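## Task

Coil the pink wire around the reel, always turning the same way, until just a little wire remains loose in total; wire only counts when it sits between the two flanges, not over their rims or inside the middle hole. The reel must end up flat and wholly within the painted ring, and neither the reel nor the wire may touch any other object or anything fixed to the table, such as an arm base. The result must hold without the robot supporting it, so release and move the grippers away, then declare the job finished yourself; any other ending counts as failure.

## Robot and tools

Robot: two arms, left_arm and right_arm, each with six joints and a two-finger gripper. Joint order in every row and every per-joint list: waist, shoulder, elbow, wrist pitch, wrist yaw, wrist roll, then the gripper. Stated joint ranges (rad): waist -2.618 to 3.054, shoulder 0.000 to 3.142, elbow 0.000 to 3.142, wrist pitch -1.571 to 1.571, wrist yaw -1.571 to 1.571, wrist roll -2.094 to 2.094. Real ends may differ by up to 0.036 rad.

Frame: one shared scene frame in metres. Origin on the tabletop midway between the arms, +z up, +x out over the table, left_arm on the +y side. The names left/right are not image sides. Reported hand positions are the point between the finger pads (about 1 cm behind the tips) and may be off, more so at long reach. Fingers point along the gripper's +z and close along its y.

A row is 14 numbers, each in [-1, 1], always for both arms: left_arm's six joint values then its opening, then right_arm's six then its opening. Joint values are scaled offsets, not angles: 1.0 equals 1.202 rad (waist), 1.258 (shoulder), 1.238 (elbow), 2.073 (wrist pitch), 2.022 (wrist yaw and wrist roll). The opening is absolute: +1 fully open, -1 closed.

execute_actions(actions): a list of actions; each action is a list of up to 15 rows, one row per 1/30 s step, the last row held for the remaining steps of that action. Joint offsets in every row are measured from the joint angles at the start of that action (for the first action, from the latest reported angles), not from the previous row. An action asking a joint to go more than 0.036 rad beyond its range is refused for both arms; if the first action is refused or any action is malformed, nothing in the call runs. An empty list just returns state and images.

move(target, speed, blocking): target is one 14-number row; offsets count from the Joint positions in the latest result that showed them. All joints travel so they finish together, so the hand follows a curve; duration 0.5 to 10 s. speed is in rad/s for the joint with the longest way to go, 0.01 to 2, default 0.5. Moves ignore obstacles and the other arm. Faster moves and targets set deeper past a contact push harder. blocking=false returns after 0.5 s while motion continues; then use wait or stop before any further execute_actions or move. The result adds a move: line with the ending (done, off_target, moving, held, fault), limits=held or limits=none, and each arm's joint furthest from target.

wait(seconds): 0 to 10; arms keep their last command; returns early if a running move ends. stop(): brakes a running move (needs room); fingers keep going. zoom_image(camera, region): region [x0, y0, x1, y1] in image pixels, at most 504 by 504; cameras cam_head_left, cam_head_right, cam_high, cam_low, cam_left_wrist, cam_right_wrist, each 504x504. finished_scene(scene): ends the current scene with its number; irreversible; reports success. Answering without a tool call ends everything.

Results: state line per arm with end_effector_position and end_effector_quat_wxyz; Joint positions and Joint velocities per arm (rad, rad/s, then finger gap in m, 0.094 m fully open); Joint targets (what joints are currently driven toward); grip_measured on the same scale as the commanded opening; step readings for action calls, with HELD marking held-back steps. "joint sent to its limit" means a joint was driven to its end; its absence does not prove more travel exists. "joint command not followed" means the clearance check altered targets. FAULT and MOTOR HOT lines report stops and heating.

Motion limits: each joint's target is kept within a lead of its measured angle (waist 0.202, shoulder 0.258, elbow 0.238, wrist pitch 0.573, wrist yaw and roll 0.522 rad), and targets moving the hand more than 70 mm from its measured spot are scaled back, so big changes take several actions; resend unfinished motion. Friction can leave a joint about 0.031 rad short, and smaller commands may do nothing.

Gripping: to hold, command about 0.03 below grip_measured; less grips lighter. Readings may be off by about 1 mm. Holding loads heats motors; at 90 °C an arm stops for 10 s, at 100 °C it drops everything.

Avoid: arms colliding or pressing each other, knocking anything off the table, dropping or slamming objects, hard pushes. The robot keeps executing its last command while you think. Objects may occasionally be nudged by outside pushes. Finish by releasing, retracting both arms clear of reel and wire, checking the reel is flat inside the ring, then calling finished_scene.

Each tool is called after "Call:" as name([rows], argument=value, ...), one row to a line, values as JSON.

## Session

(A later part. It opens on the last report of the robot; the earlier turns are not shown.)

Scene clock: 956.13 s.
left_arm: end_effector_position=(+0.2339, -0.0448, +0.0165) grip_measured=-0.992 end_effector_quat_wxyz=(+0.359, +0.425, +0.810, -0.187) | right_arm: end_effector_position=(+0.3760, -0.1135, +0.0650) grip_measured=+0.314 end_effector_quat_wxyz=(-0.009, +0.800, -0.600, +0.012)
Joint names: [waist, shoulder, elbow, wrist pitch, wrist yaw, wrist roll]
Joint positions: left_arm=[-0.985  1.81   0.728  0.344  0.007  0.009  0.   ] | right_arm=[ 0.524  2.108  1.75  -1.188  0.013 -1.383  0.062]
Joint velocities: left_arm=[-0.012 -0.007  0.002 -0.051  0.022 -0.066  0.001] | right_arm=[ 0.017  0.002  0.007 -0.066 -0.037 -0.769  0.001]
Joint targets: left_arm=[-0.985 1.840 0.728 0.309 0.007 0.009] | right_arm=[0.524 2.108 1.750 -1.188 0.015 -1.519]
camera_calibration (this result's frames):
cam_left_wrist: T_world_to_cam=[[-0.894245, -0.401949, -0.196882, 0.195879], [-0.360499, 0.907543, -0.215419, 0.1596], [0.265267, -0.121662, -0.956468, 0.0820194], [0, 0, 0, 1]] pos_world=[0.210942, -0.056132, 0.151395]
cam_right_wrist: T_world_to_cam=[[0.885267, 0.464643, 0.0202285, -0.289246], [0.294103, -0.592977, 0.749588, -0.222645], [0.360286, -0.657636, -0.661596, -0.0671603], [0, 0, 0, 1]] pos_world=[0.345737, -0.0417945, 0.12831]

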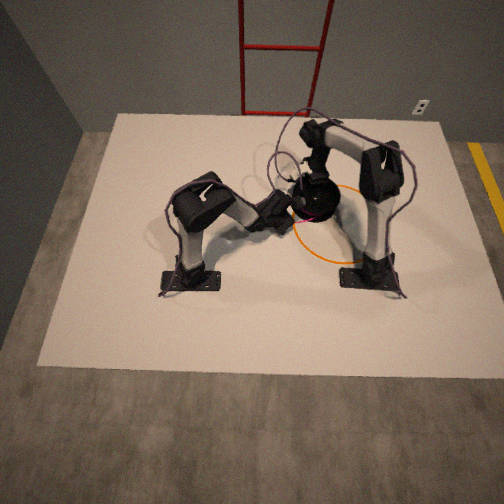

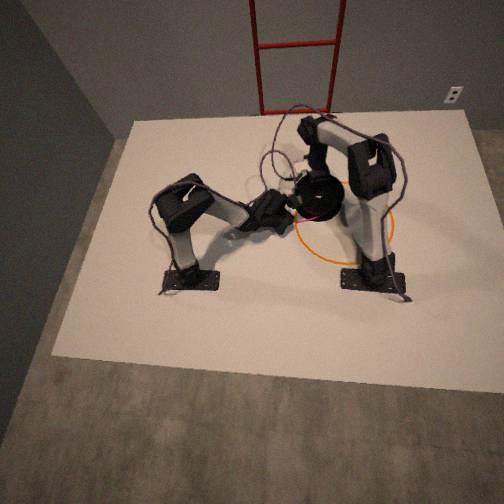

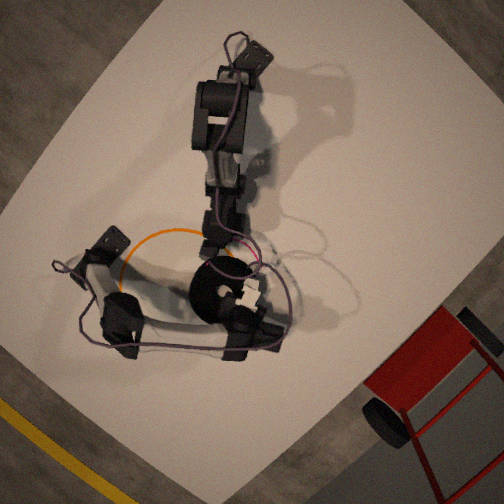

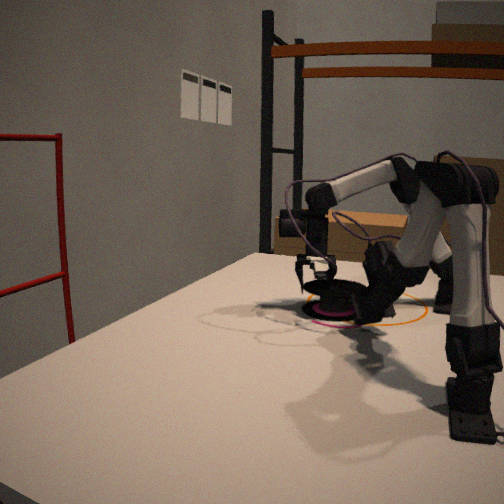

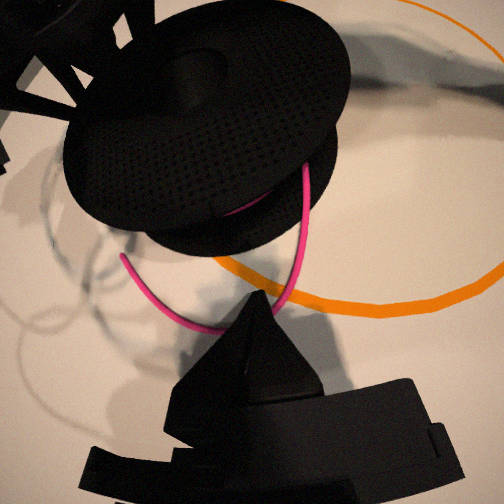

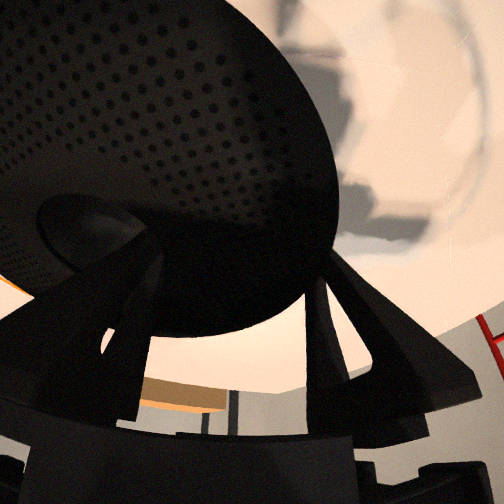

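Call:
execute_actions([
  [[0,0.024,0,-0.017,0,0,-1,0,0,0,0,0,-0.063,0.5],[0,0.024,0,-0.017,0,0,-1,0,0,0,0,0,-0.063,0.7],[0,0.024,0,-0.017,0,0,-1,0,-0.01,0,0,0,-0.063,0.9],[0,0.024,0,-0.017,0,0,-1,0,-0.022,0,0,0,-0.063,1],[0,0.024,0,-0.017,0,0,-1,0,-0.035,0,0,0,-0.063,1],[0,0.024,0,-0.017,0,0,-1,0,-0.048,0,0,0,-0.063,1],[0,0.024,0,-0.017,0,0,-1,0,-0.06,0,0,0,-0.063,1],[0,0.024,0,-0.017,0,0,-1,0,-0.07,0,0,0,-0.063,1],[0,0.024,0,-0.017,0,0,-1,0,-0.08,0,0,0,-0.063,1],[0,0.024,0,-0.017,0,0,-1,0,-0.08,0,0,0,-0.063,1],[0,0.024,0,-0.017,0,0,-1,0,-0.08,0,0,0,-0.01,1],[0,0.024,0,-0.017,0,0,-1,0,-0.08,0,0,0,0.06,1],[0,0.024,0,-0.017,0,0,-1,0,-0.08,0,0,0,0.14,1],[0,0.024,0,-0.017,0,0,-1,0,-0.08,0,0,0,0.2,1]],
])

Scene clock: 986.53 s.
left_arm: end_effector_position=(+0.2339, -0.0448, +0.0165) grip_measured=-0.992 end_effector_quat_wxyz=(+0.359, +0.425, +0.810, -0.187) | right_arm: end_effector_position=(+0.3786, -0.1122, +0.1034) grip_measured=+1.000 end_effector_quat_wxyz=(-0.054, +0.756, -0.652, +0.029)
Joint names: [waist, shoulder, elbow, wrist pitch, wrist yaw, wrist roll]
Joint positions: left_arm=[-0.985  1.81   0.728  0.344  0.007  0.009  0.   ] | right_arm=[ 0.524  2.01   1.75  -1.188  0.013 -1.247  0.094]
Joint velocities: left_arm=[ 0.002  0.002  0.007 -0.007 -0.081  0.037  0.001] | right_arm=[-0.002 -0.012  0.002  0.007 -0.081  1.751  0.   ]
Joint targets: left_arm=[-0.985 1.840 0.728 0.309 0.007 0.009] | right_arm=[0.524 2.007 1.750 -1.187 0.013 -0.979]
Step readings (joint positions):
0: left_arm=[-0.985 1.810 0.728 0.344 0.007 0.009] | right_arm=[0.524 2.108 1.750 -1.188 0.013 -1.501]
1: left_arm=[-0.985 1.810 0.728 0.344 0.007 0.009] | right_arm=[0.524 2.108 1.750 -1.188 0.013 -1.502]
2: left_arm=[-0.985 1.810 0.728 0.344 0.007 0.009] | right_arm=[0.524 2.108 1.750 -1.188 0.013 -1.502]
4: left_arm=[-0.985 1.810 0.728 0.344 0.007 0.009] | right_arm=[0.524 2.108 1.750 -1.188 0.013 -1.502]
8: left_arm=[-0.985 1.810 0.728 0.344 0.007 0.009] | right_arm=[0.524 2.077 1.750 -1.188 0.013 -1.503]
15: Joint positions above
camera_calibration (this result's frames):
cam_left_wrist: T_world_to_cam=[[-0.894245, -0.401949, -0.196882, 0.195879], [-0.360499, 0.907543, -0.215419, 0.1596], [0.265267, -0.121662, -0.956468, 0.0820194], [0, 0, 0, 1]] pos_world=[0.210942, -0.056132, 0.151395]
cam_right_wrist: T_world_to_cam=[[0.934025, 0.337003, 0.118431, -0.335819], [0.146243, -0.663253, 0.733967, -0.201721], [0.325899, -0.668224, -0.66878, -0.0292253], [0, 0, 0, 1]] pos_world=[0.352688, -0.0401492, 0.168283]

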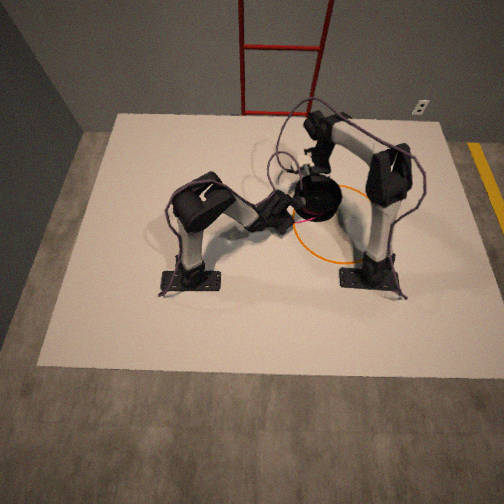

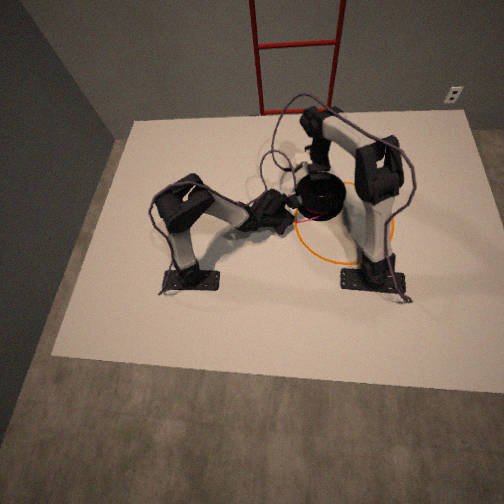

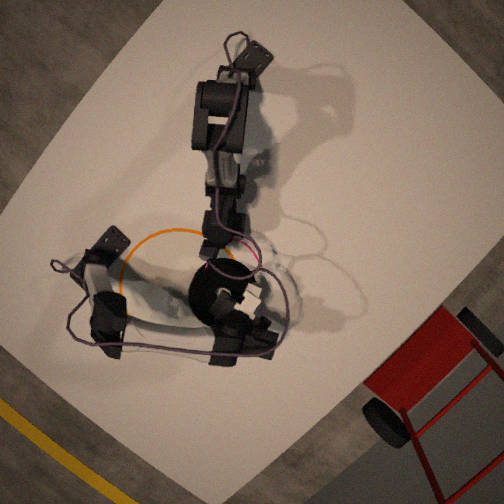

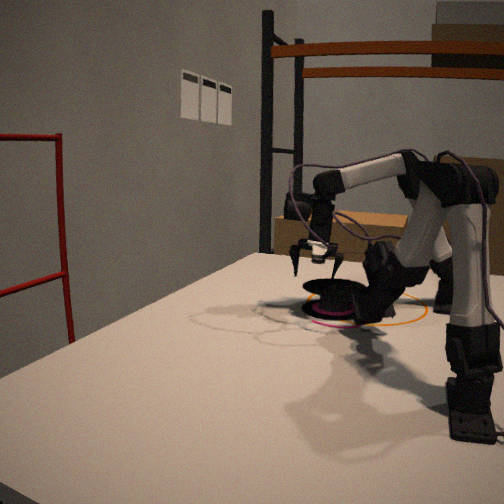

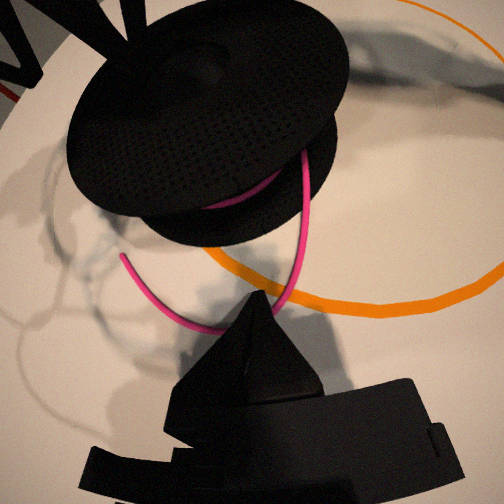

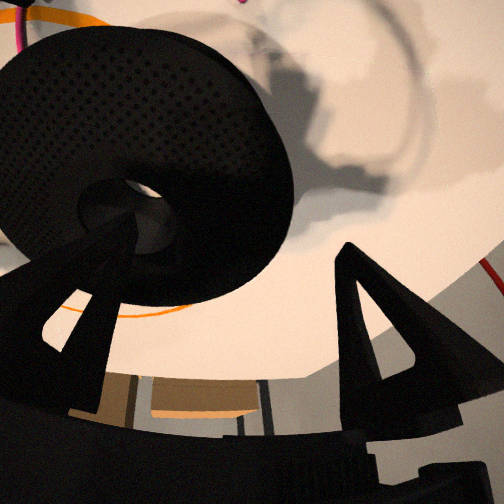

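Call:
move(target=[0,0.024,0,-0.017,0,0,-1, -0.109,-0.31,-0.433,0.0847,0,0.951,1], speed=1.8)

Scene clock: 992.37 s.
left_arm: end_effector_position=(+0.2342, -0.0452, +0.0171) grip_measured=-0.992 end_effector_quat_wxyz=(+0.360, +0.425, +0.809, -0.188) | right_arm: end_effector_position=(+0.3100, -0.1909, +0.0914) grip_measured=+1.000 end_effector_quat_wxyz=(+0.063, +0.158, +0.985, +0.028)
Joint names: [waist, shoulder, elbow, wrist pitch, wrist yaw, wrist roll]
Joint positions: left_arm=[-0.985  1.81   0.728  0.347  0.007  0.009  0.   ] | right_arm=[ 0.402  1.639  1.232 -1.027  0.013  0.668  0.094]
Joint velocities: left_arm=[-0.017 -0.007  0.007 -0.066  0.022 -0.007 -0.   ] | right_arm=[ 0.037 -0.012  0.017 -0.007  0.007 -0.007  0.   ]
Joint targets: left_arm=[-0.985 1.840 0.728 0.309 0.007 0.009] | right_arm=[0.393 1.620 1.214 -1.012 0.013 0.676]
move: off_target (left_arm); limits=none; left_arm: farthest joint: the wrist pitch, 0.039 radians from its target (0.036 radians at the start); right_arm: farthest joint: the shoulder, 0.019 radians from its target (0.390 radians at the start)
camera_calibration (this result's frames):
cam_left_wrist: T_world_to_cam=[[-0.893898, -0.402441, -0.197456, 0.19599], [-0.360117, 0.907003, -0.218315, 0.160134], [0.266952, -0.124044, -0.955693, 0.0819087], [0, 0, 0, 1]] pos_world=[0.210996, -0.0562073, 0.151938]
cam_right_wrist: T_world_to_cam=[[-0.114893, -0.991841, -0.0552435, -0.156445], [-0.760196, 0.051989, 0.64761, 0.190319], [-0.639454, 0.116402, -0.759967, 0.389896], [0, 0, 0, 1]] pos_world=[0.376026, -0.210448, 0.164414]

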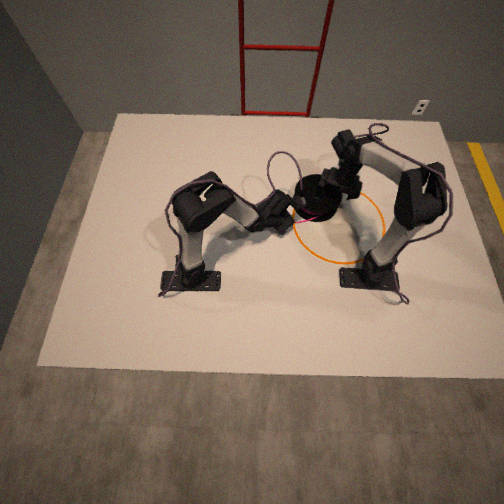

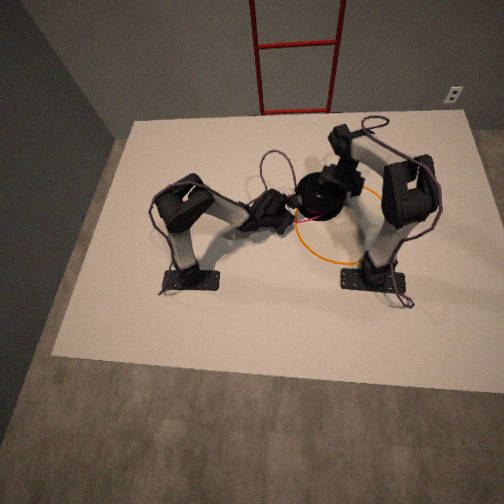

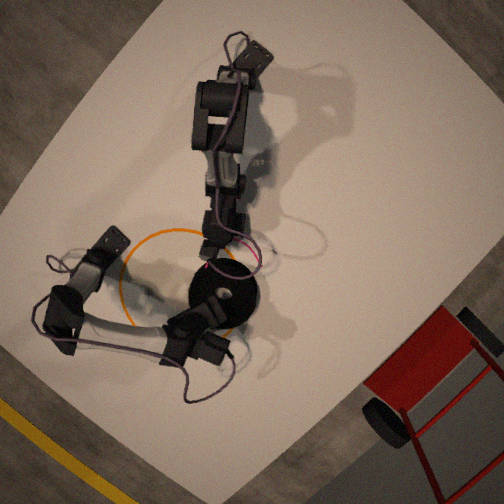

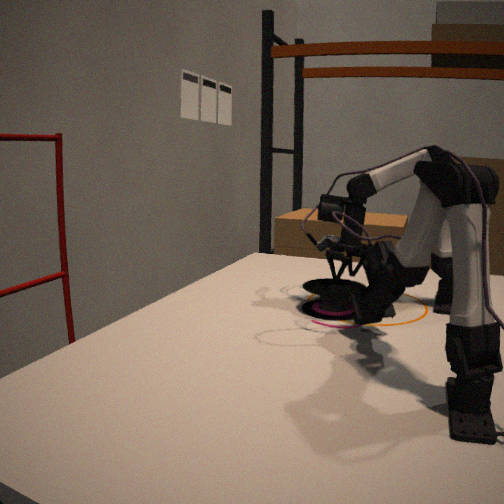

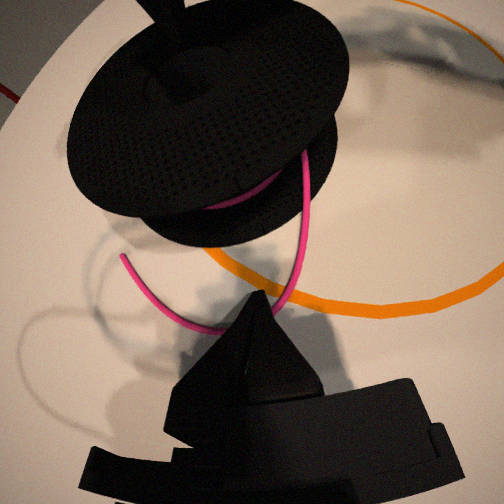

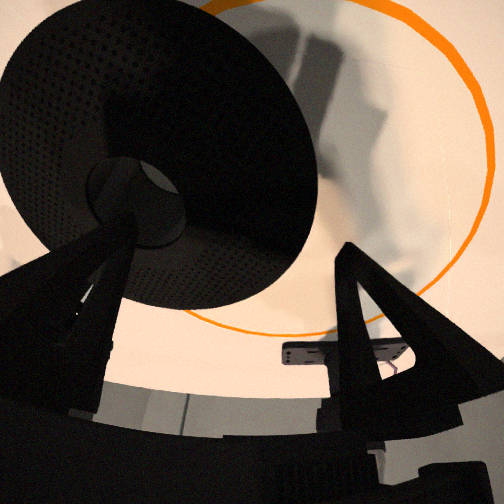

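Call:
execute_actions([
  [[0,0.024,0,-0.017,0,0,-1,0,0.012,0,0,0,0,1],[0,0.024,0,-0.017,0,0,-1,0,0.024,0,0,0,0,1],[0,0.024,0,-0.017,0,0,-1,0,0.036,0,0,0,0,1],[0,0.024,0,-0.017,0,0,-1,0,0.048,0,0,0,0,1],[0,0.024,0,-0.017,0,0,-1,0,0.06,0,0,0,0,1],[0,0.024,0,-0.017,0,0,-1,0,0.071,0,0,0,0,1],[0,0.024,0,-0.017,0,0,-1,0,0.081,0,0,0,0,1],[0,0.024,0,-0.017,0,0,-1,0,0.089,0,0,0,0,1],[0,0.024,0,-0.017,0,0,-1,0,0.095,0,0,0,0,1],[0,0.024,0,-0.017,0,0,-1,0,0.098,0,0,0,0,1]],
  [[0,0.024,0,-0.017,0,0,-1,0,0,0,0,0,0,0.8],[0,0.024,0,-0.017,0,0,-1,0,0,0,0,0,0,0.7],[0,0.024,0,-0.017,0,0,-1,0,0,0,0,0,0,0.6],[0,0.024,0,-0.017,0,0,-1,0,0,0,0,0,0,0.5],[0,0.024,0,-0.017,0,0,-1,0,0,0,0,0,0,0.42],[0,0.024,0,-0.017,0,0,-1,0,0,0,0,0,0,0.36],[0,0.024,0,-0.017,0,0,-1,0,0,0,0,0,0,0.29],[0,0.024,0,-0.017,0,0,-1,0,0,0,0,0,0,0.29],[0,0.024,0,-0.017,0,0,-1,0,0,0,0,0,0,0.29],[0,0.024,0,-0.017,0,0,-1,0,0,0,0,0,-0.03,0.29],[0,0.024,0,-0.017,0,0,-1,0,0,0,0,0,-0.06,0.29],[0,0.024,0,-0.017,0,0,-1,0,0,0,0,0,-0.09,0.29],[0,0.024,0,-0.017,0,0,-1,0,0,0,0,0,-0.12,0.29],[0,0.024,0,-0.017,0,0,-1,0,0,0,0,0,-0.15,0.29],[0,0.024,0,-0.017,0,0,-1,0,0,0,0,0,-0.18,0.29]],
  [[0,0.024,0,-0.017,0,0,-1,0,0,0,0,0,-0.13,0.29],[0,0.024,0,-0.017,0,0,-1,0,0,0,0,0,-0.16,0.29],[0,0.024,0,-0.017,0,0,-1,0,0,0,0,0,-0.19,0.29],[0,0.024,0,-0.017,0,0,-1,0,0,0,0,0,-0.22,0.29],[0,0.024,0,-0.017,0,0,-1,0,0,0,0,0,-0.25,0.29],[0,0.024,0,-0.017,0,0,-1,0,0,0,0,0,-0.28,0.29],[0,0.024,0,-0.017,0,0,-1,0,0,0,0,0,-0.30,0.29]],
])

Scene clock: 1007.43 s.
left_arm: end_effector_position=(+0.2342, -0.0452, +0.0171) grip_measured=-0.992 end_effector_quat_wxyz=(+0.360, +0.425, +0.809, -0.188) | right_arm: end_effector_position=(+0.3059, -0.1920, +0.0574) grip_measured=+0.317 end_effector_quat_wxyz=(+0.013, -0.200, +0.980, -0.004)
Joint names: [waist, shoulder, elbow, wrist pitch, wrist yaw, wrist roll]
Joint positions: left_arm=[-0.985  1.81   0.728  0.347  0.007  0.009  0.   ] | right_arm=[ 0.402  1.753  1.232 -1.025  0.011 -0.053  0.062]
Joint velocities: left_arm=[ 0.002 -0.007 -0.002 -0.095  0.051  0.037 -0.   ] | right_arm=[ 0.007 -0.017  0.012 -0.007 -0.037 -0.212  0.   ]
Joint targets: left_arm=[-0.985 1.840 0.728 0.312 0.007 0.009] | right_arm=[0.402 1.753 1.232 -1.025 0.011 -0.105]
Step readings (joint positions; steps 1 to 15: 1st action; 16 to 30: 2nd action; 31 to 45: 3rd action):
0: left_arm=[-0.985 1.810 0.728 0.347 0.007 0.009] | right_arm=[0.402 1.639 1.232 -1.027 0.013 0.668]
1: left_arm=[-0.985 1.810 0.728 0.347 0.007 0.009] | right_arm=[0.402 1.639 1.232 -1.027 0.013 0.668]
2: left_arm=[-0.985 1.810 0.728 0.347 0.007 0.009] | right_arm=[0.402 1.640 1.232 -1.027 0.013 0.668]
4: left_arm=[-0.985 1.810 0.728 0.347 0.007 0.009] | right_arm=[0.402 1.652 1.232 -1.027 0.013 0.668]
8: left_arm=[-0.985 1.810 0.728 0.347 0.007 0.009] | right_arm=[0.402 1.711 1.232 -1.027 0.013 0.668]
15: left_arm=[-0.985 1.810 0.728 0.347 0.007 0.009] | right_arm=[0.402 1.753 1.232 -1.027 0.013 0.668]
16: left_arm=[-0.985 1.810 0.728 0.347 0.007 0.009] | right_arm=[0.402 1.753 1.232 -1.027 0.013 0.668]
17: left_arm=[-0.985 1.810 0.728 0.347 0.007 0.009] | right_arm=[0.402 1.753 1.232 -1.027 0.013 0.668]
19: left_arm=[-0.985 1.810 0.728 0.347 0.007 0.009] | right_arm=[0.402 1.753 1.232 -1.026 0.013 0.668]
23: left_arm=[-0.985 1.810 0.728 0.347 0.007 0.009] | right_arm=[0.402 1.753 1.232 -1.025 0.011 0.668]
30: left_arm=[-0.985 1.810 0.728 0.347 0.007 0.009] | right_arm=[0.402 1.753 1.232 -1.025 0.011 0.502]
31: left_arm=[-0.985 1.810 0.728 0.347 0.007 0.009] | right_arm=[0.402 1.753 1.232 -1.025 0.011 0.454]
32: left_arm=[-0.985 1.810 0.728 0.347 0.007 0.009] | right_arm=[0.402 1.753 1.232 -1.025 0.011 0.404]
34: left_arm=[-0.985 1.810 0.728 0.347 0.007 0.009] | right_arm=[0.402 1.753 1.232 -1.025 0.011 0.298]
38: left_arm=[-0.985 1.810 0.728 0.347 0.007 0.009] | right_arm=[0.402 1.753 1.232 -1.025 0.011 0.087]
45: Joint positions above
camera_calibration (this result's frames):
cam_left_wrist: T_world_to_cam=[[-0.893898, -0.402441, -0.197456, 0.19599], [-0.360117, 0.907003, -0.218315, 0.160134], [0.266952, -0.124044, -0.955693, 0.0819087], [0, 0, 0, 1]] pos_world=[0.210996, -0.0562073, 0.151938]
cam_right_wrist: T_world_to_cam=[[0.566028, -0.824306, 0.0114951, -0.339843], [-0.571109, -0.382032, 0.726558, 0.0636411], [-0.594514, -0.417817, -0.687009, 0.241071], [0, 0, 0, 1]] pos_world=[0.372027, -0.155098, 0.123286]

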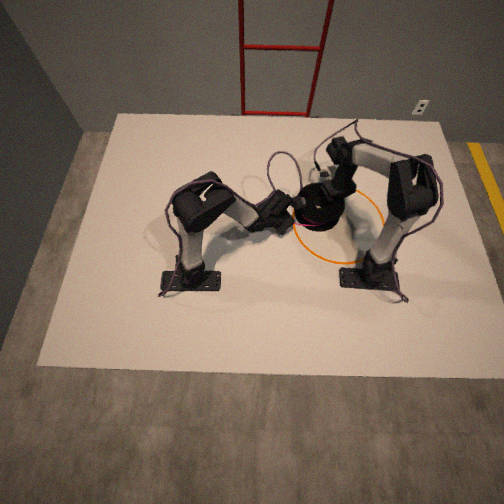

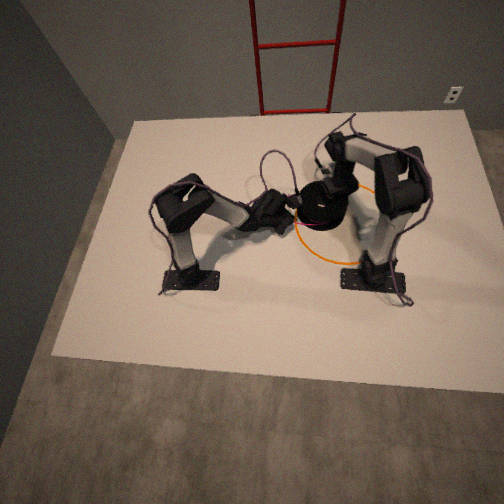

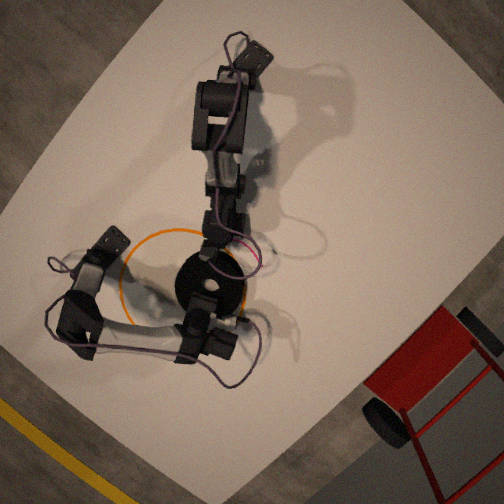

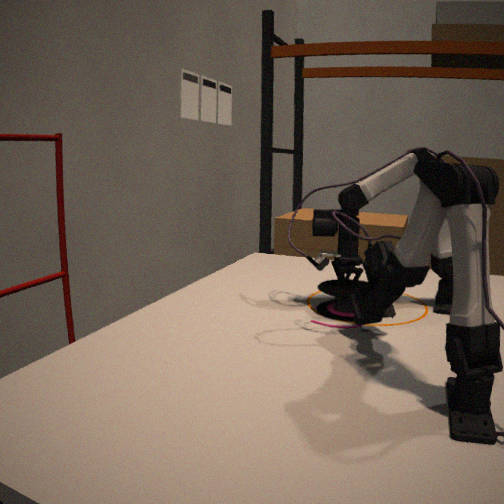

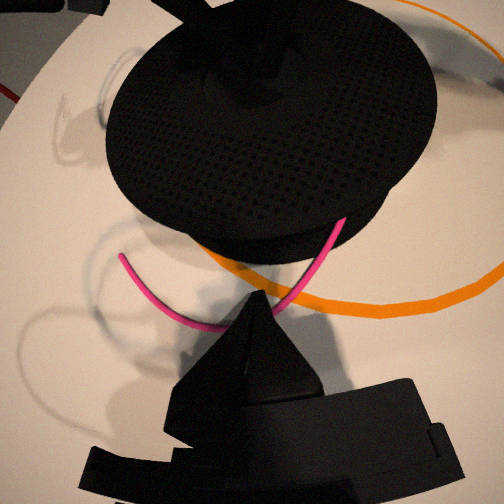

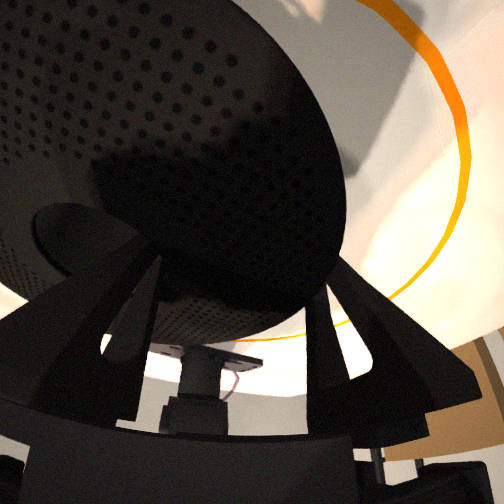

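Call:
execute_actions(actions=[])

Scene clock: 1025.53 s.
left_arm: end_effector_position=(+0.2342, -0.0452, +0.0171) grip_measured=-0.992 end_effector_quat_wxyz=(+0.360, +0.425, +0.809, -0.188) | right_arm: end_effector_position=(+0.3059, -0.1919, +0.0574) grip_measured=+0.317 end_effector_quat_wxyz=(+0.013, -0.217, +0.976, -0.004)
Joint names: [waist, shoulder, elbow, wrist pitch, wrist yaw, wrist roll]
Joint positions: left_arm=[-0.985  1.81   0.728  0.347  0.007  0.009  0.   ] | right_arm=[ 0.402  1.753  1.232 -1.025  0.011 -0.088  0.062]
Joint velocities: left_arm=[ 0.002  0.007 -0.002 -0.007  0.037  0.051  0.   ] | right_arm=[ 0.002  0.002 -0.012 -0.051 -0.051  0.081 -0.   ]
Joint targets: left_arm=[-0.985 1.840 0.728 0.312 0.007 0.009] | right_arm=[0.402 1.753 1.232 -1.025 0.011 -0.105]
camera_calibration (this result's frames):
cam_left_wrist: T_world_to_cam=[[-0.893898, -0.402441, -0.197456, 0.19599], [-0.360117, 0.907003, -0.218315, 0.160134], [0.266952, -0.124044, -0.955693, 0.0819087], [0, 0, 0, 1]] pos_world=[0.210996, -0.0562073, 0.151938]
cam_right_wrist: T_world_to_cam=[[0.594602, -0.803933, 0.0118507, -0.344632], [-0.557223, -0.401416, 0.726889, 0.0556656], [-0.579613, -0.438813, -0.686653, 0.232475], [0, 0, 0, 1]] pos_world=[0.370682, -0.152703, 0.123251]

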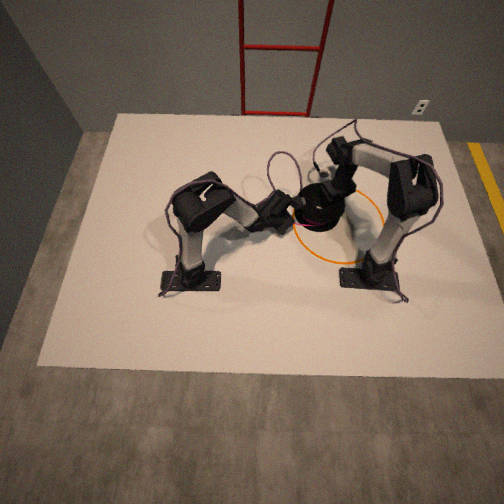

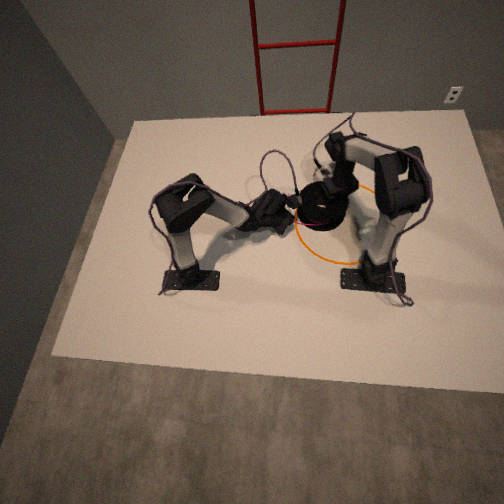

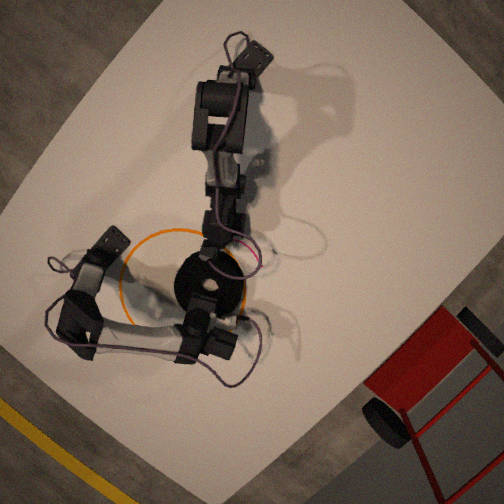

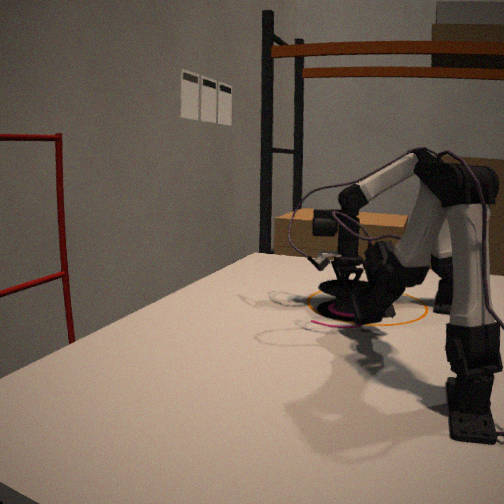

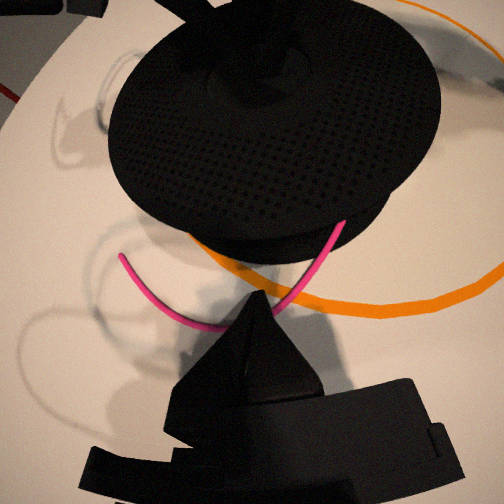

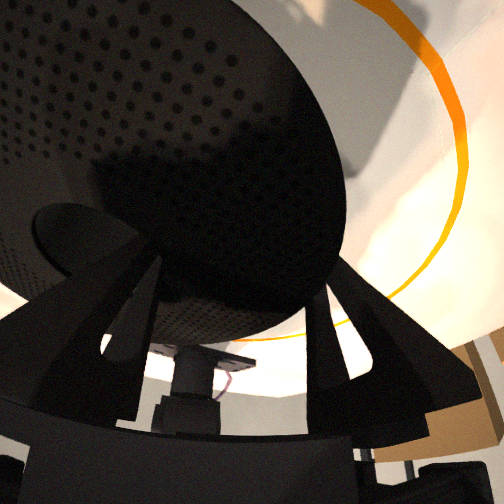

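Call:
execute_actions([
  [[0,0.024,0,-0.017,0,0,-1,0,0,0,0,0,-0.02,0.29],[0,0.024,0,-0.017,0,0,-1,0,0,0,0,0,-0.03,0.29],[0,0.024,0,-0.017,0,0,-1,0,0,0,0,0,-0.04,0.29],[0,0.024,0,-0.017,0,0,-1,0,0,0,0,0,-0.05,0.29],[0,0.024,0,-0.017,0,0,-1,0,0,0,0,0,-0.06,0.29],[0,0.024,0,-0.017,0,0,-1,0,0,0,0,0,-0.07,0.29],[0,0.024,0,-0.017,0,0,-1,0,0,0,0,0,-0.08,0.29],[0,0.024,0,-0.017,0,0,-1,0,0,0,0,0,-0.09,0.29],[0,0.024,0,-0.017,0,0,-1,0,0,0,0,0,-0.10,0.29],[0,0.024,0,-0.017,0,0,-1,0,0,0,0,0,-0.11,0.29],[0,0.024,0,-0.017,0,0,-1,0,0,0,0,0,-0.12,0.29],[0,0.024,0,-0.017,0,0,-1,0,0,0,0,0,-0.13,0.29],[0,0.024,0,-0.017,0,0,-1,0,0,0,0,0,-0.14,0.29],[0,0.024,0,-0.017,0,0,-1,0,0,0,0,0,-0.15,0.29],[0,0.024,0,-0.017,0,0,-1,0,0,0,0,0,-0.16,0.29]],
])

Scene clock: 1034.73 s.
left_arm: end_effector_position=(+0.2342, -0.0452, +0.0171) grip_measured=-0.992 end_effector_quat_wxyz=(+0.360, +0.425, +0.809, -0.188) | right_arm: end_effector_position=(+0.3059, -0.1918, +0.0574) grip_measured=+0.317 end_effector_quat_wxyz=(+0.012, -0.325, +0.946, -0.005)
Joint names: [waist, shoulder, elbow, wrist pitch, wrist yaw, wrist roll]
Joint positions: left_arm=[-0.985  1.81   0.728  0.347  0.007  0.009  0.   ] | right_arm=[ 0.402  1.753  1.232 -1.025  0.01  -0.311  0.062]
Joint velocities: left_arm=[-0.002  0.017 -0.007 -0.007 -0.022  0.037  0.   ] | right_arm=[ 0.012 -0.002 -0.002  0.007  0.066 -0.564 -0.001]
Joint targets: left_arm=[-0.985 1.840 0.728 0.312 0.007 0.009] | right_arm=[0.402 1.753 1.232 -1.025 0.011 -0.411]
Step readings (joint positions):
0: left_arm=[-0.985 1.810 0.728 0.347 0.007 0.009] | right_arm=[0.402 1.753 1.232 -1.025 0.011 -0.088]
1: left_arm=[-0.985 1.810 0.728 0.347 0.007 0.009] | right_arm=[0.402 1.753 1.232 -1.025 0.011 -0.091]
2: left_arm=[-0.985 1.810 0.728 0.347 0.007 0.009] | right_arm=[0.402 1.753 1.232 -1.025 0.011 -0.098]
4: left_arm=[-0.985 1.810 0.728 0.347 0.007 0.009] | right_arm=[0.402 1.753 1.232 -1.025 0.011 -0.120]
8: left_arm=[-0.985 1.810 0.728 0.347 0.007 0.009] | right_arm=[0.402 1.753 1.232 -1.025 0.011 -0.181]
15: Joint positions above
camera_calibration (this result's frames):
cam_left_wrist: T_world_to_cam=[[-0.893898, -0.402441, -0.197456, 0.19599], [-0.360117, 0.907003, -0.218315, 0.160134], [0.266952, -0.124044, -0.955693, 0.0819087], [0, 0, 0, 1]] pos_world=[0.210996, -0.0562073, 0.151938]
cam_right_wrist: T_world_to_cam=[[0.757982, -0.652089, 0.0156106, -0.365634], [-0.454544, -0.510891, 0.729644, 0.00311108], [-0.467817, -0.560153, -0.683649, 0.174842], [0, 0, 0, 1]] pos_world=[0.360352, -0.138898, 0.122968]

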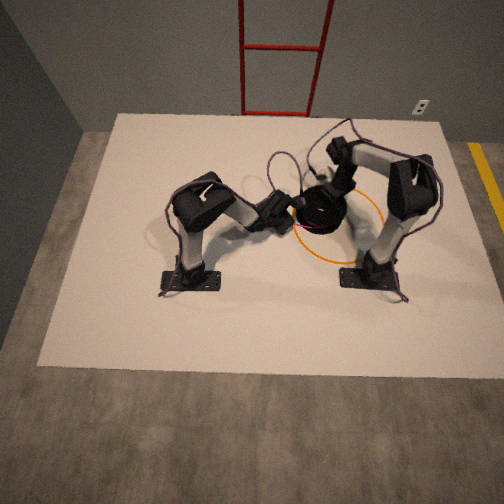

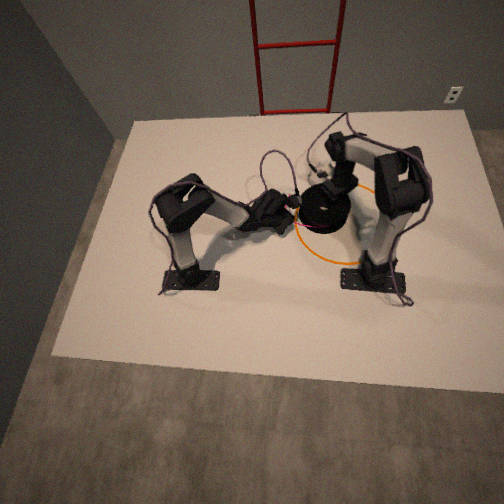

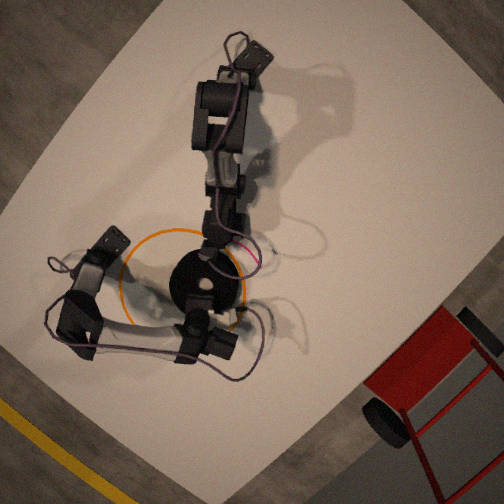

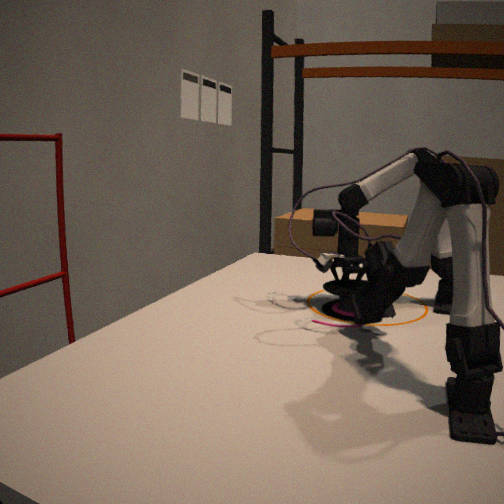

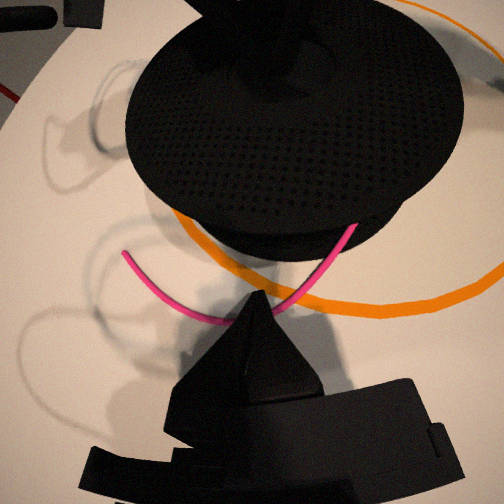

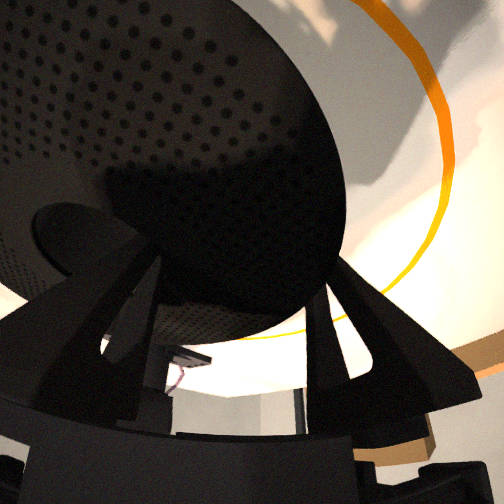

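Call:
execute_actions([
  [[0,0.024,0,-0.017,0,0,-1,0,0,0,0,0,-0.06,0.29],[0,0.024,0,-0.017,0,0,-1,0,0,0,0,0,-0.07,0.29],[0,0.024,0,-0.017,0,0,-1,0,0,0,0,0,-0.08,0.29],[0,0.024,0,-0.017,0,0,-1,0,0,0,0,0,-0.09,0.29],[0,0.024,0,-0.017,0,0,-1,0,0,0,0,0,-0.10,0.29],[0,0.024,0,-0.017,0,0,-1,0,0,0,0,0,-0.115,0.29],[0,0.024,0,-0.017,0,0,-1,0,0,0,0,0,-0.13,0.29],[0,0.024,0,-0.017,0,0,-1,0,0,0,0,0,-0.145,0.29],[0,0.024,0,-0.017,0,0,-1,0,0,0,0,0,-0.16,0.29],[0,0.024,0,-0.017,0,0,-1,0,0,0,0,0,-0.175,0.29],[0,0.024,0,-0.017,0,0,-1,0,0,0,0,0,-0.19,0.29],[0,0.024,0,-0.017,0,0,-1,0,0,0,0,0,-0.205,0.29],[0,0.024,0,-0.017,0,0,-1,0,0,0,0,0,-0.22,0.29],[0,0.024,0,-0.017,0,0,-1,0,0,0,0,0,-0.23,0.29],[0,0.024,0,-0.017,0,0,-1,0,0,0,0,0,-0.24,0.29]],
])

Call:
wait(seconds=0.3)

Scene clock: 1043.30 s.
left_arm: end_effector_position=(+0.2342, -0.0452, +0.0171) grip_measured=-0.992 end_effector_quat_wxyz=(+0.360, +0.425, +0.809, -0.188) | right_arm: end_effector_position=(+0.3053, -0.1920, +0.0574) grip_measured=+0.317 end_effector_quat_wxyz=(+0.010, -0.490, +0.872, -0.007)
Joint names: [waist, shoulder, elbow, wrist pitch, wrist yaw, wrist roll]
Joint positions: left_arm=[-0.985  1.81   0.728  0.347  0.007  0.009  0.   ] | right_arm=[ 0.402  1.753  1.232 -1.028  0.01  -0.673  0.062]
Joint velocities: left_arm=[-0.002  0.007 -0.002  0.037 -0.037 -0.051  0.   ] | right_arm=[ 0.002 -0.007 -0.007 -0.051 -0.007 -0.667 -0.001]
Joint targets: left_arm=[-0.985 1.840 0.728 0.312 0.007 0.009] | right_arm=[0.402 1.753 1.232 -1.026 0.010 -0.796]
Step readings (joint positions):
0: left_arm=[-0.985 1.810 0.728 0.347 0.007 0.009] | right_arm=[0.402 1.753 1.232 -1.026 0.010 -0.392]
1: left_arm=[-0.985 1.810 0.728 0.347 0.007 0.009] | right_arm=[0.402 1.753 1.232 -1.026 0.010 -0.396]
2: left_arm=[-0.985 1.810 0.728 0.347 0.007 0.009] | right_arm=[0.402 1.753 1.232 -1.026 0.010 -0.402]
4: left_arm=[-0.985 1.810 0.728 0.347 0.007 0.009] | right_arm=[0.402 1.753 1.232 -1.026 0.010 -0.424]
8: left_arm=[-0.985 1.810 0.728 0.347 0.007 0.009] | right_arm=[0.402 1.753 1.232 -1.026 0.010 -0.494]
15: Joint positions above
camera_calibration (this result's frames):
cam_left_wrist: T_world_to_cam=[[-0.893898, -0.402441, -0.197456, 0.19599], [-0.360117, 0.907003, -0.218315, 0.160134], [0.266952, -0.124044, -0.955693, 0.0819087], [0, 0, 0, 1]] pos_world=[0.210996, -0.0562073, 0.151938]
cam_right_wrist: T_world_to_cam=[[0.93978, -0.341304, 0.0180406, -0.361293], [-0.243489, -0.631536, 0.736122, -0.0851718], [-0.239848, -0.696185, -0.676608, 0.0783754], [0, 0, 0, 1]] pos_world=[0.337596, -0.122536, 0.122244]

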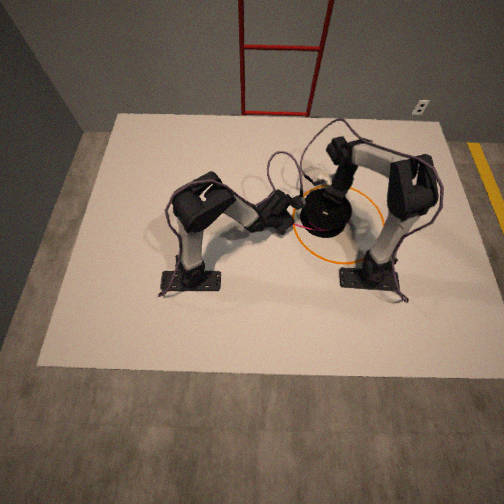

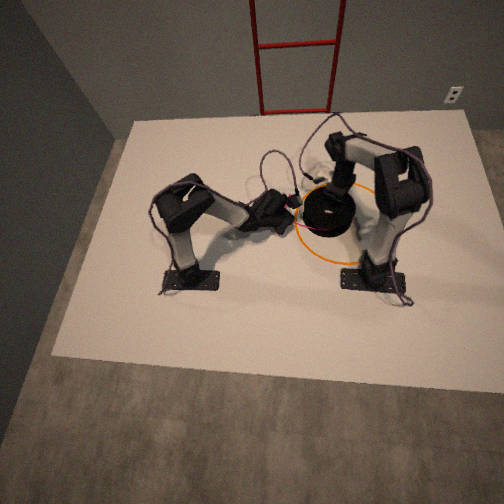

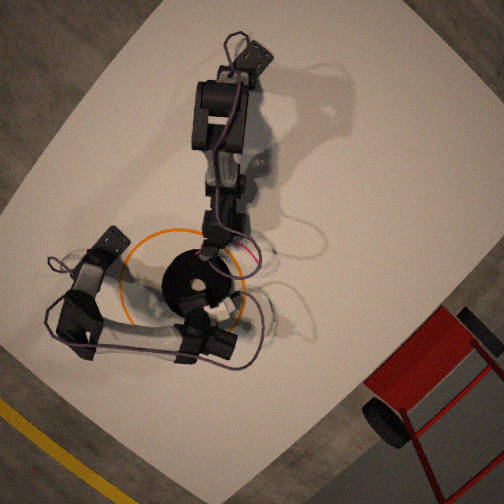

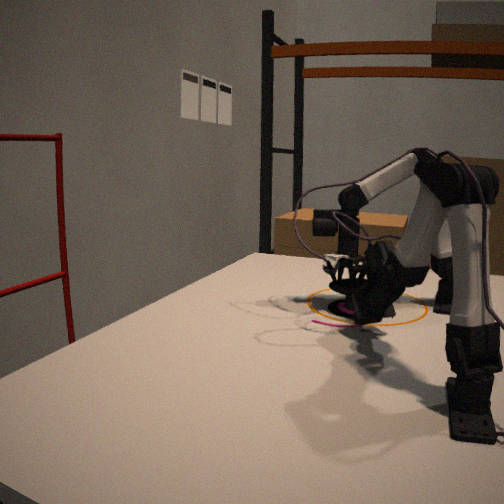

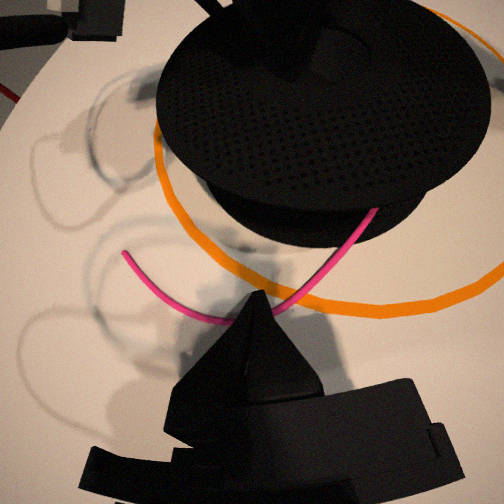

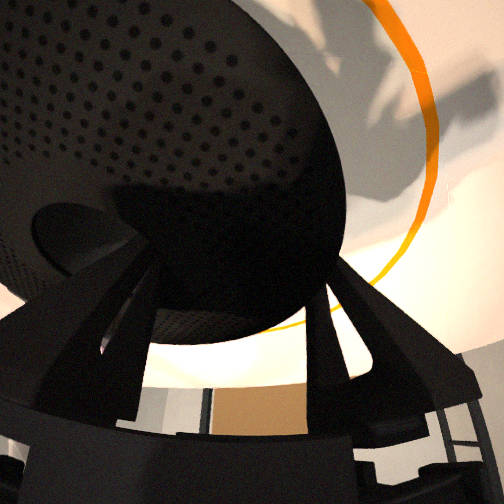

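Scene clock: 1043.60 s.
left_arm: end_effector_position=(+0.2342, -0.0452, +0.0171) grip_measured=-0.992 end_effector_quat_wxyz=(+0.360, +0.425, +0.809, -0.188) | right_arm: end_effector_position=(+0.3053, -0.1920, +0.0574) grip_measured=+0.317 end_effector_quat_wxyz=(+0.010, -0.529, +0.849, -0.007)
Joint names: [waist, shoulder, elbow, wrist pitch, wrist yaw, wrist roll]
Joint positions: left_arm=[-0.985  1.81   0.728  0.347  0.007  0.009  0.   ] | right_arm=[ 0.402  1.753  1.232 -1.028  0.01  -0.764  0.062]
Joint velocities: left_arm=[-0.002  0.002 -0.012 -0.051 -0.081 -0.022 -0.   ] | right_arm=[ 0.017 -0.007 -0.007  0.022  0.066 -0.095  0.001]
Joint targets: left_arm=[-0.985 1.840 0.728 0.312 0.007 0.009] | right_arm=[0.402 1.753 1.232 -1.025 0.010 -0.797]
wait: 0.30 s; no rest
camera_calibration (this result's frames):
cam_left_wrist: T_world_to_cam=[[-0.893898, -0.402441, -0.197456, 0.19599], [-0.360117, 0.907003, -0.218315, 0.160134], [0.266952, -0.124044, -0.955693, 0.0819087], [0, 0, 0, 1]] pos_world=[0.210996, -0.0562073, 0.151938]
cam_right_wrist: T_world_to_cam=[[0.966855, -0.254675, 0.0182417, -0.352866], [-0.184947, -0.649299, 0.737703, -0.106583], [-0.17603, -0.716625, -0.674879, 0.0548261], [0, 0, 0, 1]] pos_world=[0.331109, -0.119781, 0.122065]

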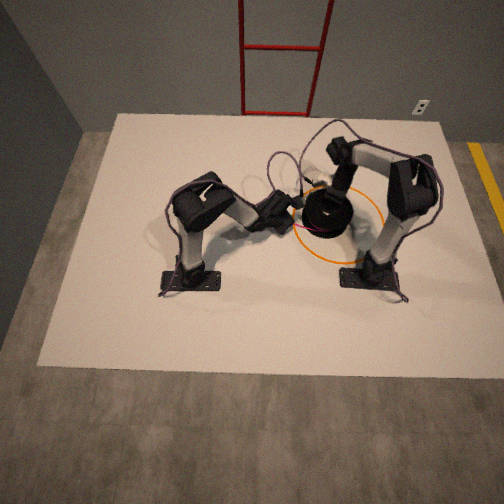

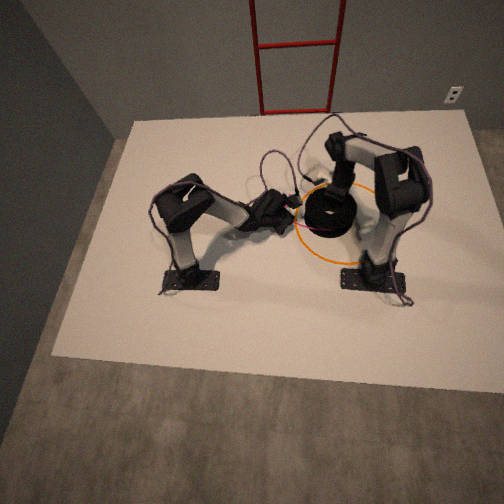

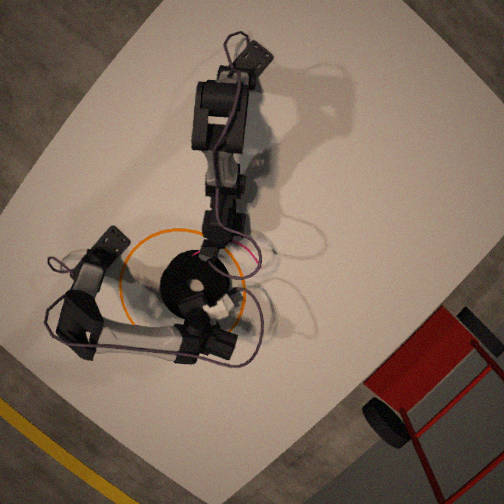

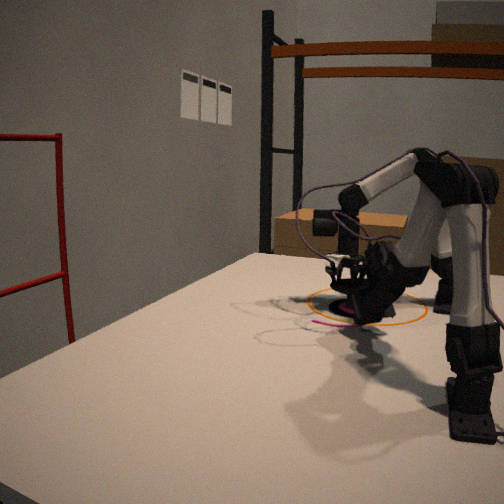

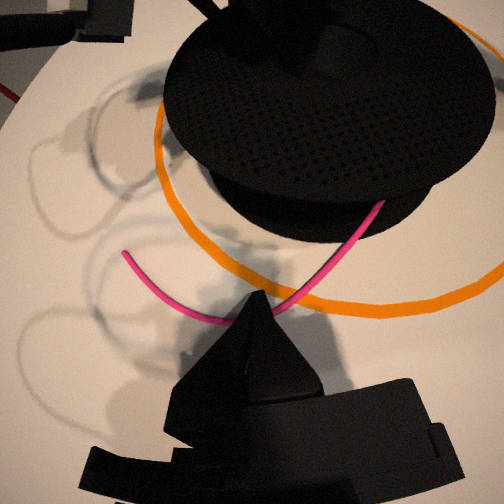

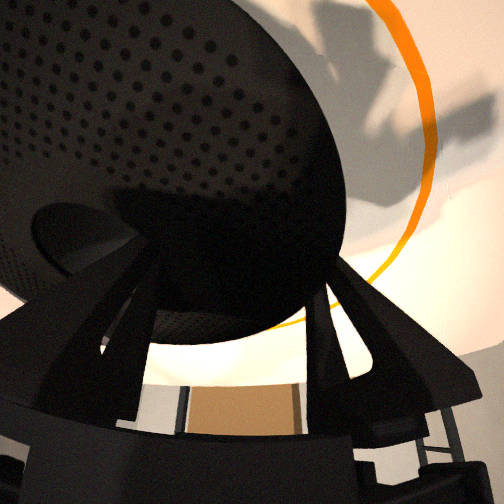

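Call:
zoom_image(camera="cam_high", region=[150, 210, 290, 350])

Call:
zoom_image(camera="cam_low", region=[290, 250, 430, 350])

Region (150, 210, 290, 350) of cam_high's 504x504 image, scaled by 3.600, with more detail than that image has.

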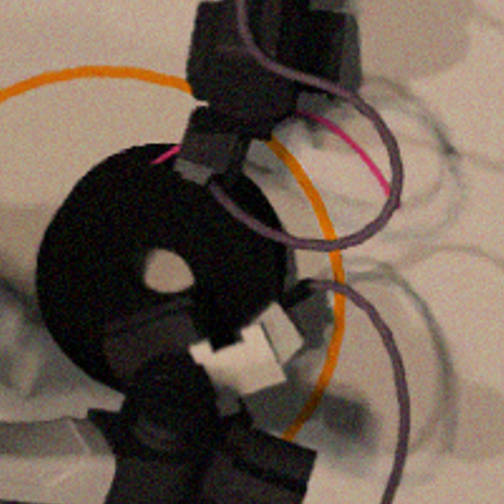

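Region (290, 250, 430, 350) of cam_low's 504x504 image, scaled by 3.600, with more detail than that image has; it fills the top 360 rows of this view, and the rest is white.

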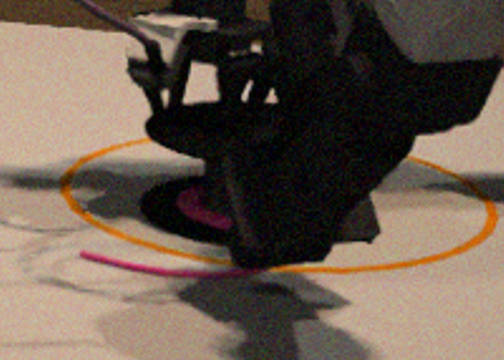

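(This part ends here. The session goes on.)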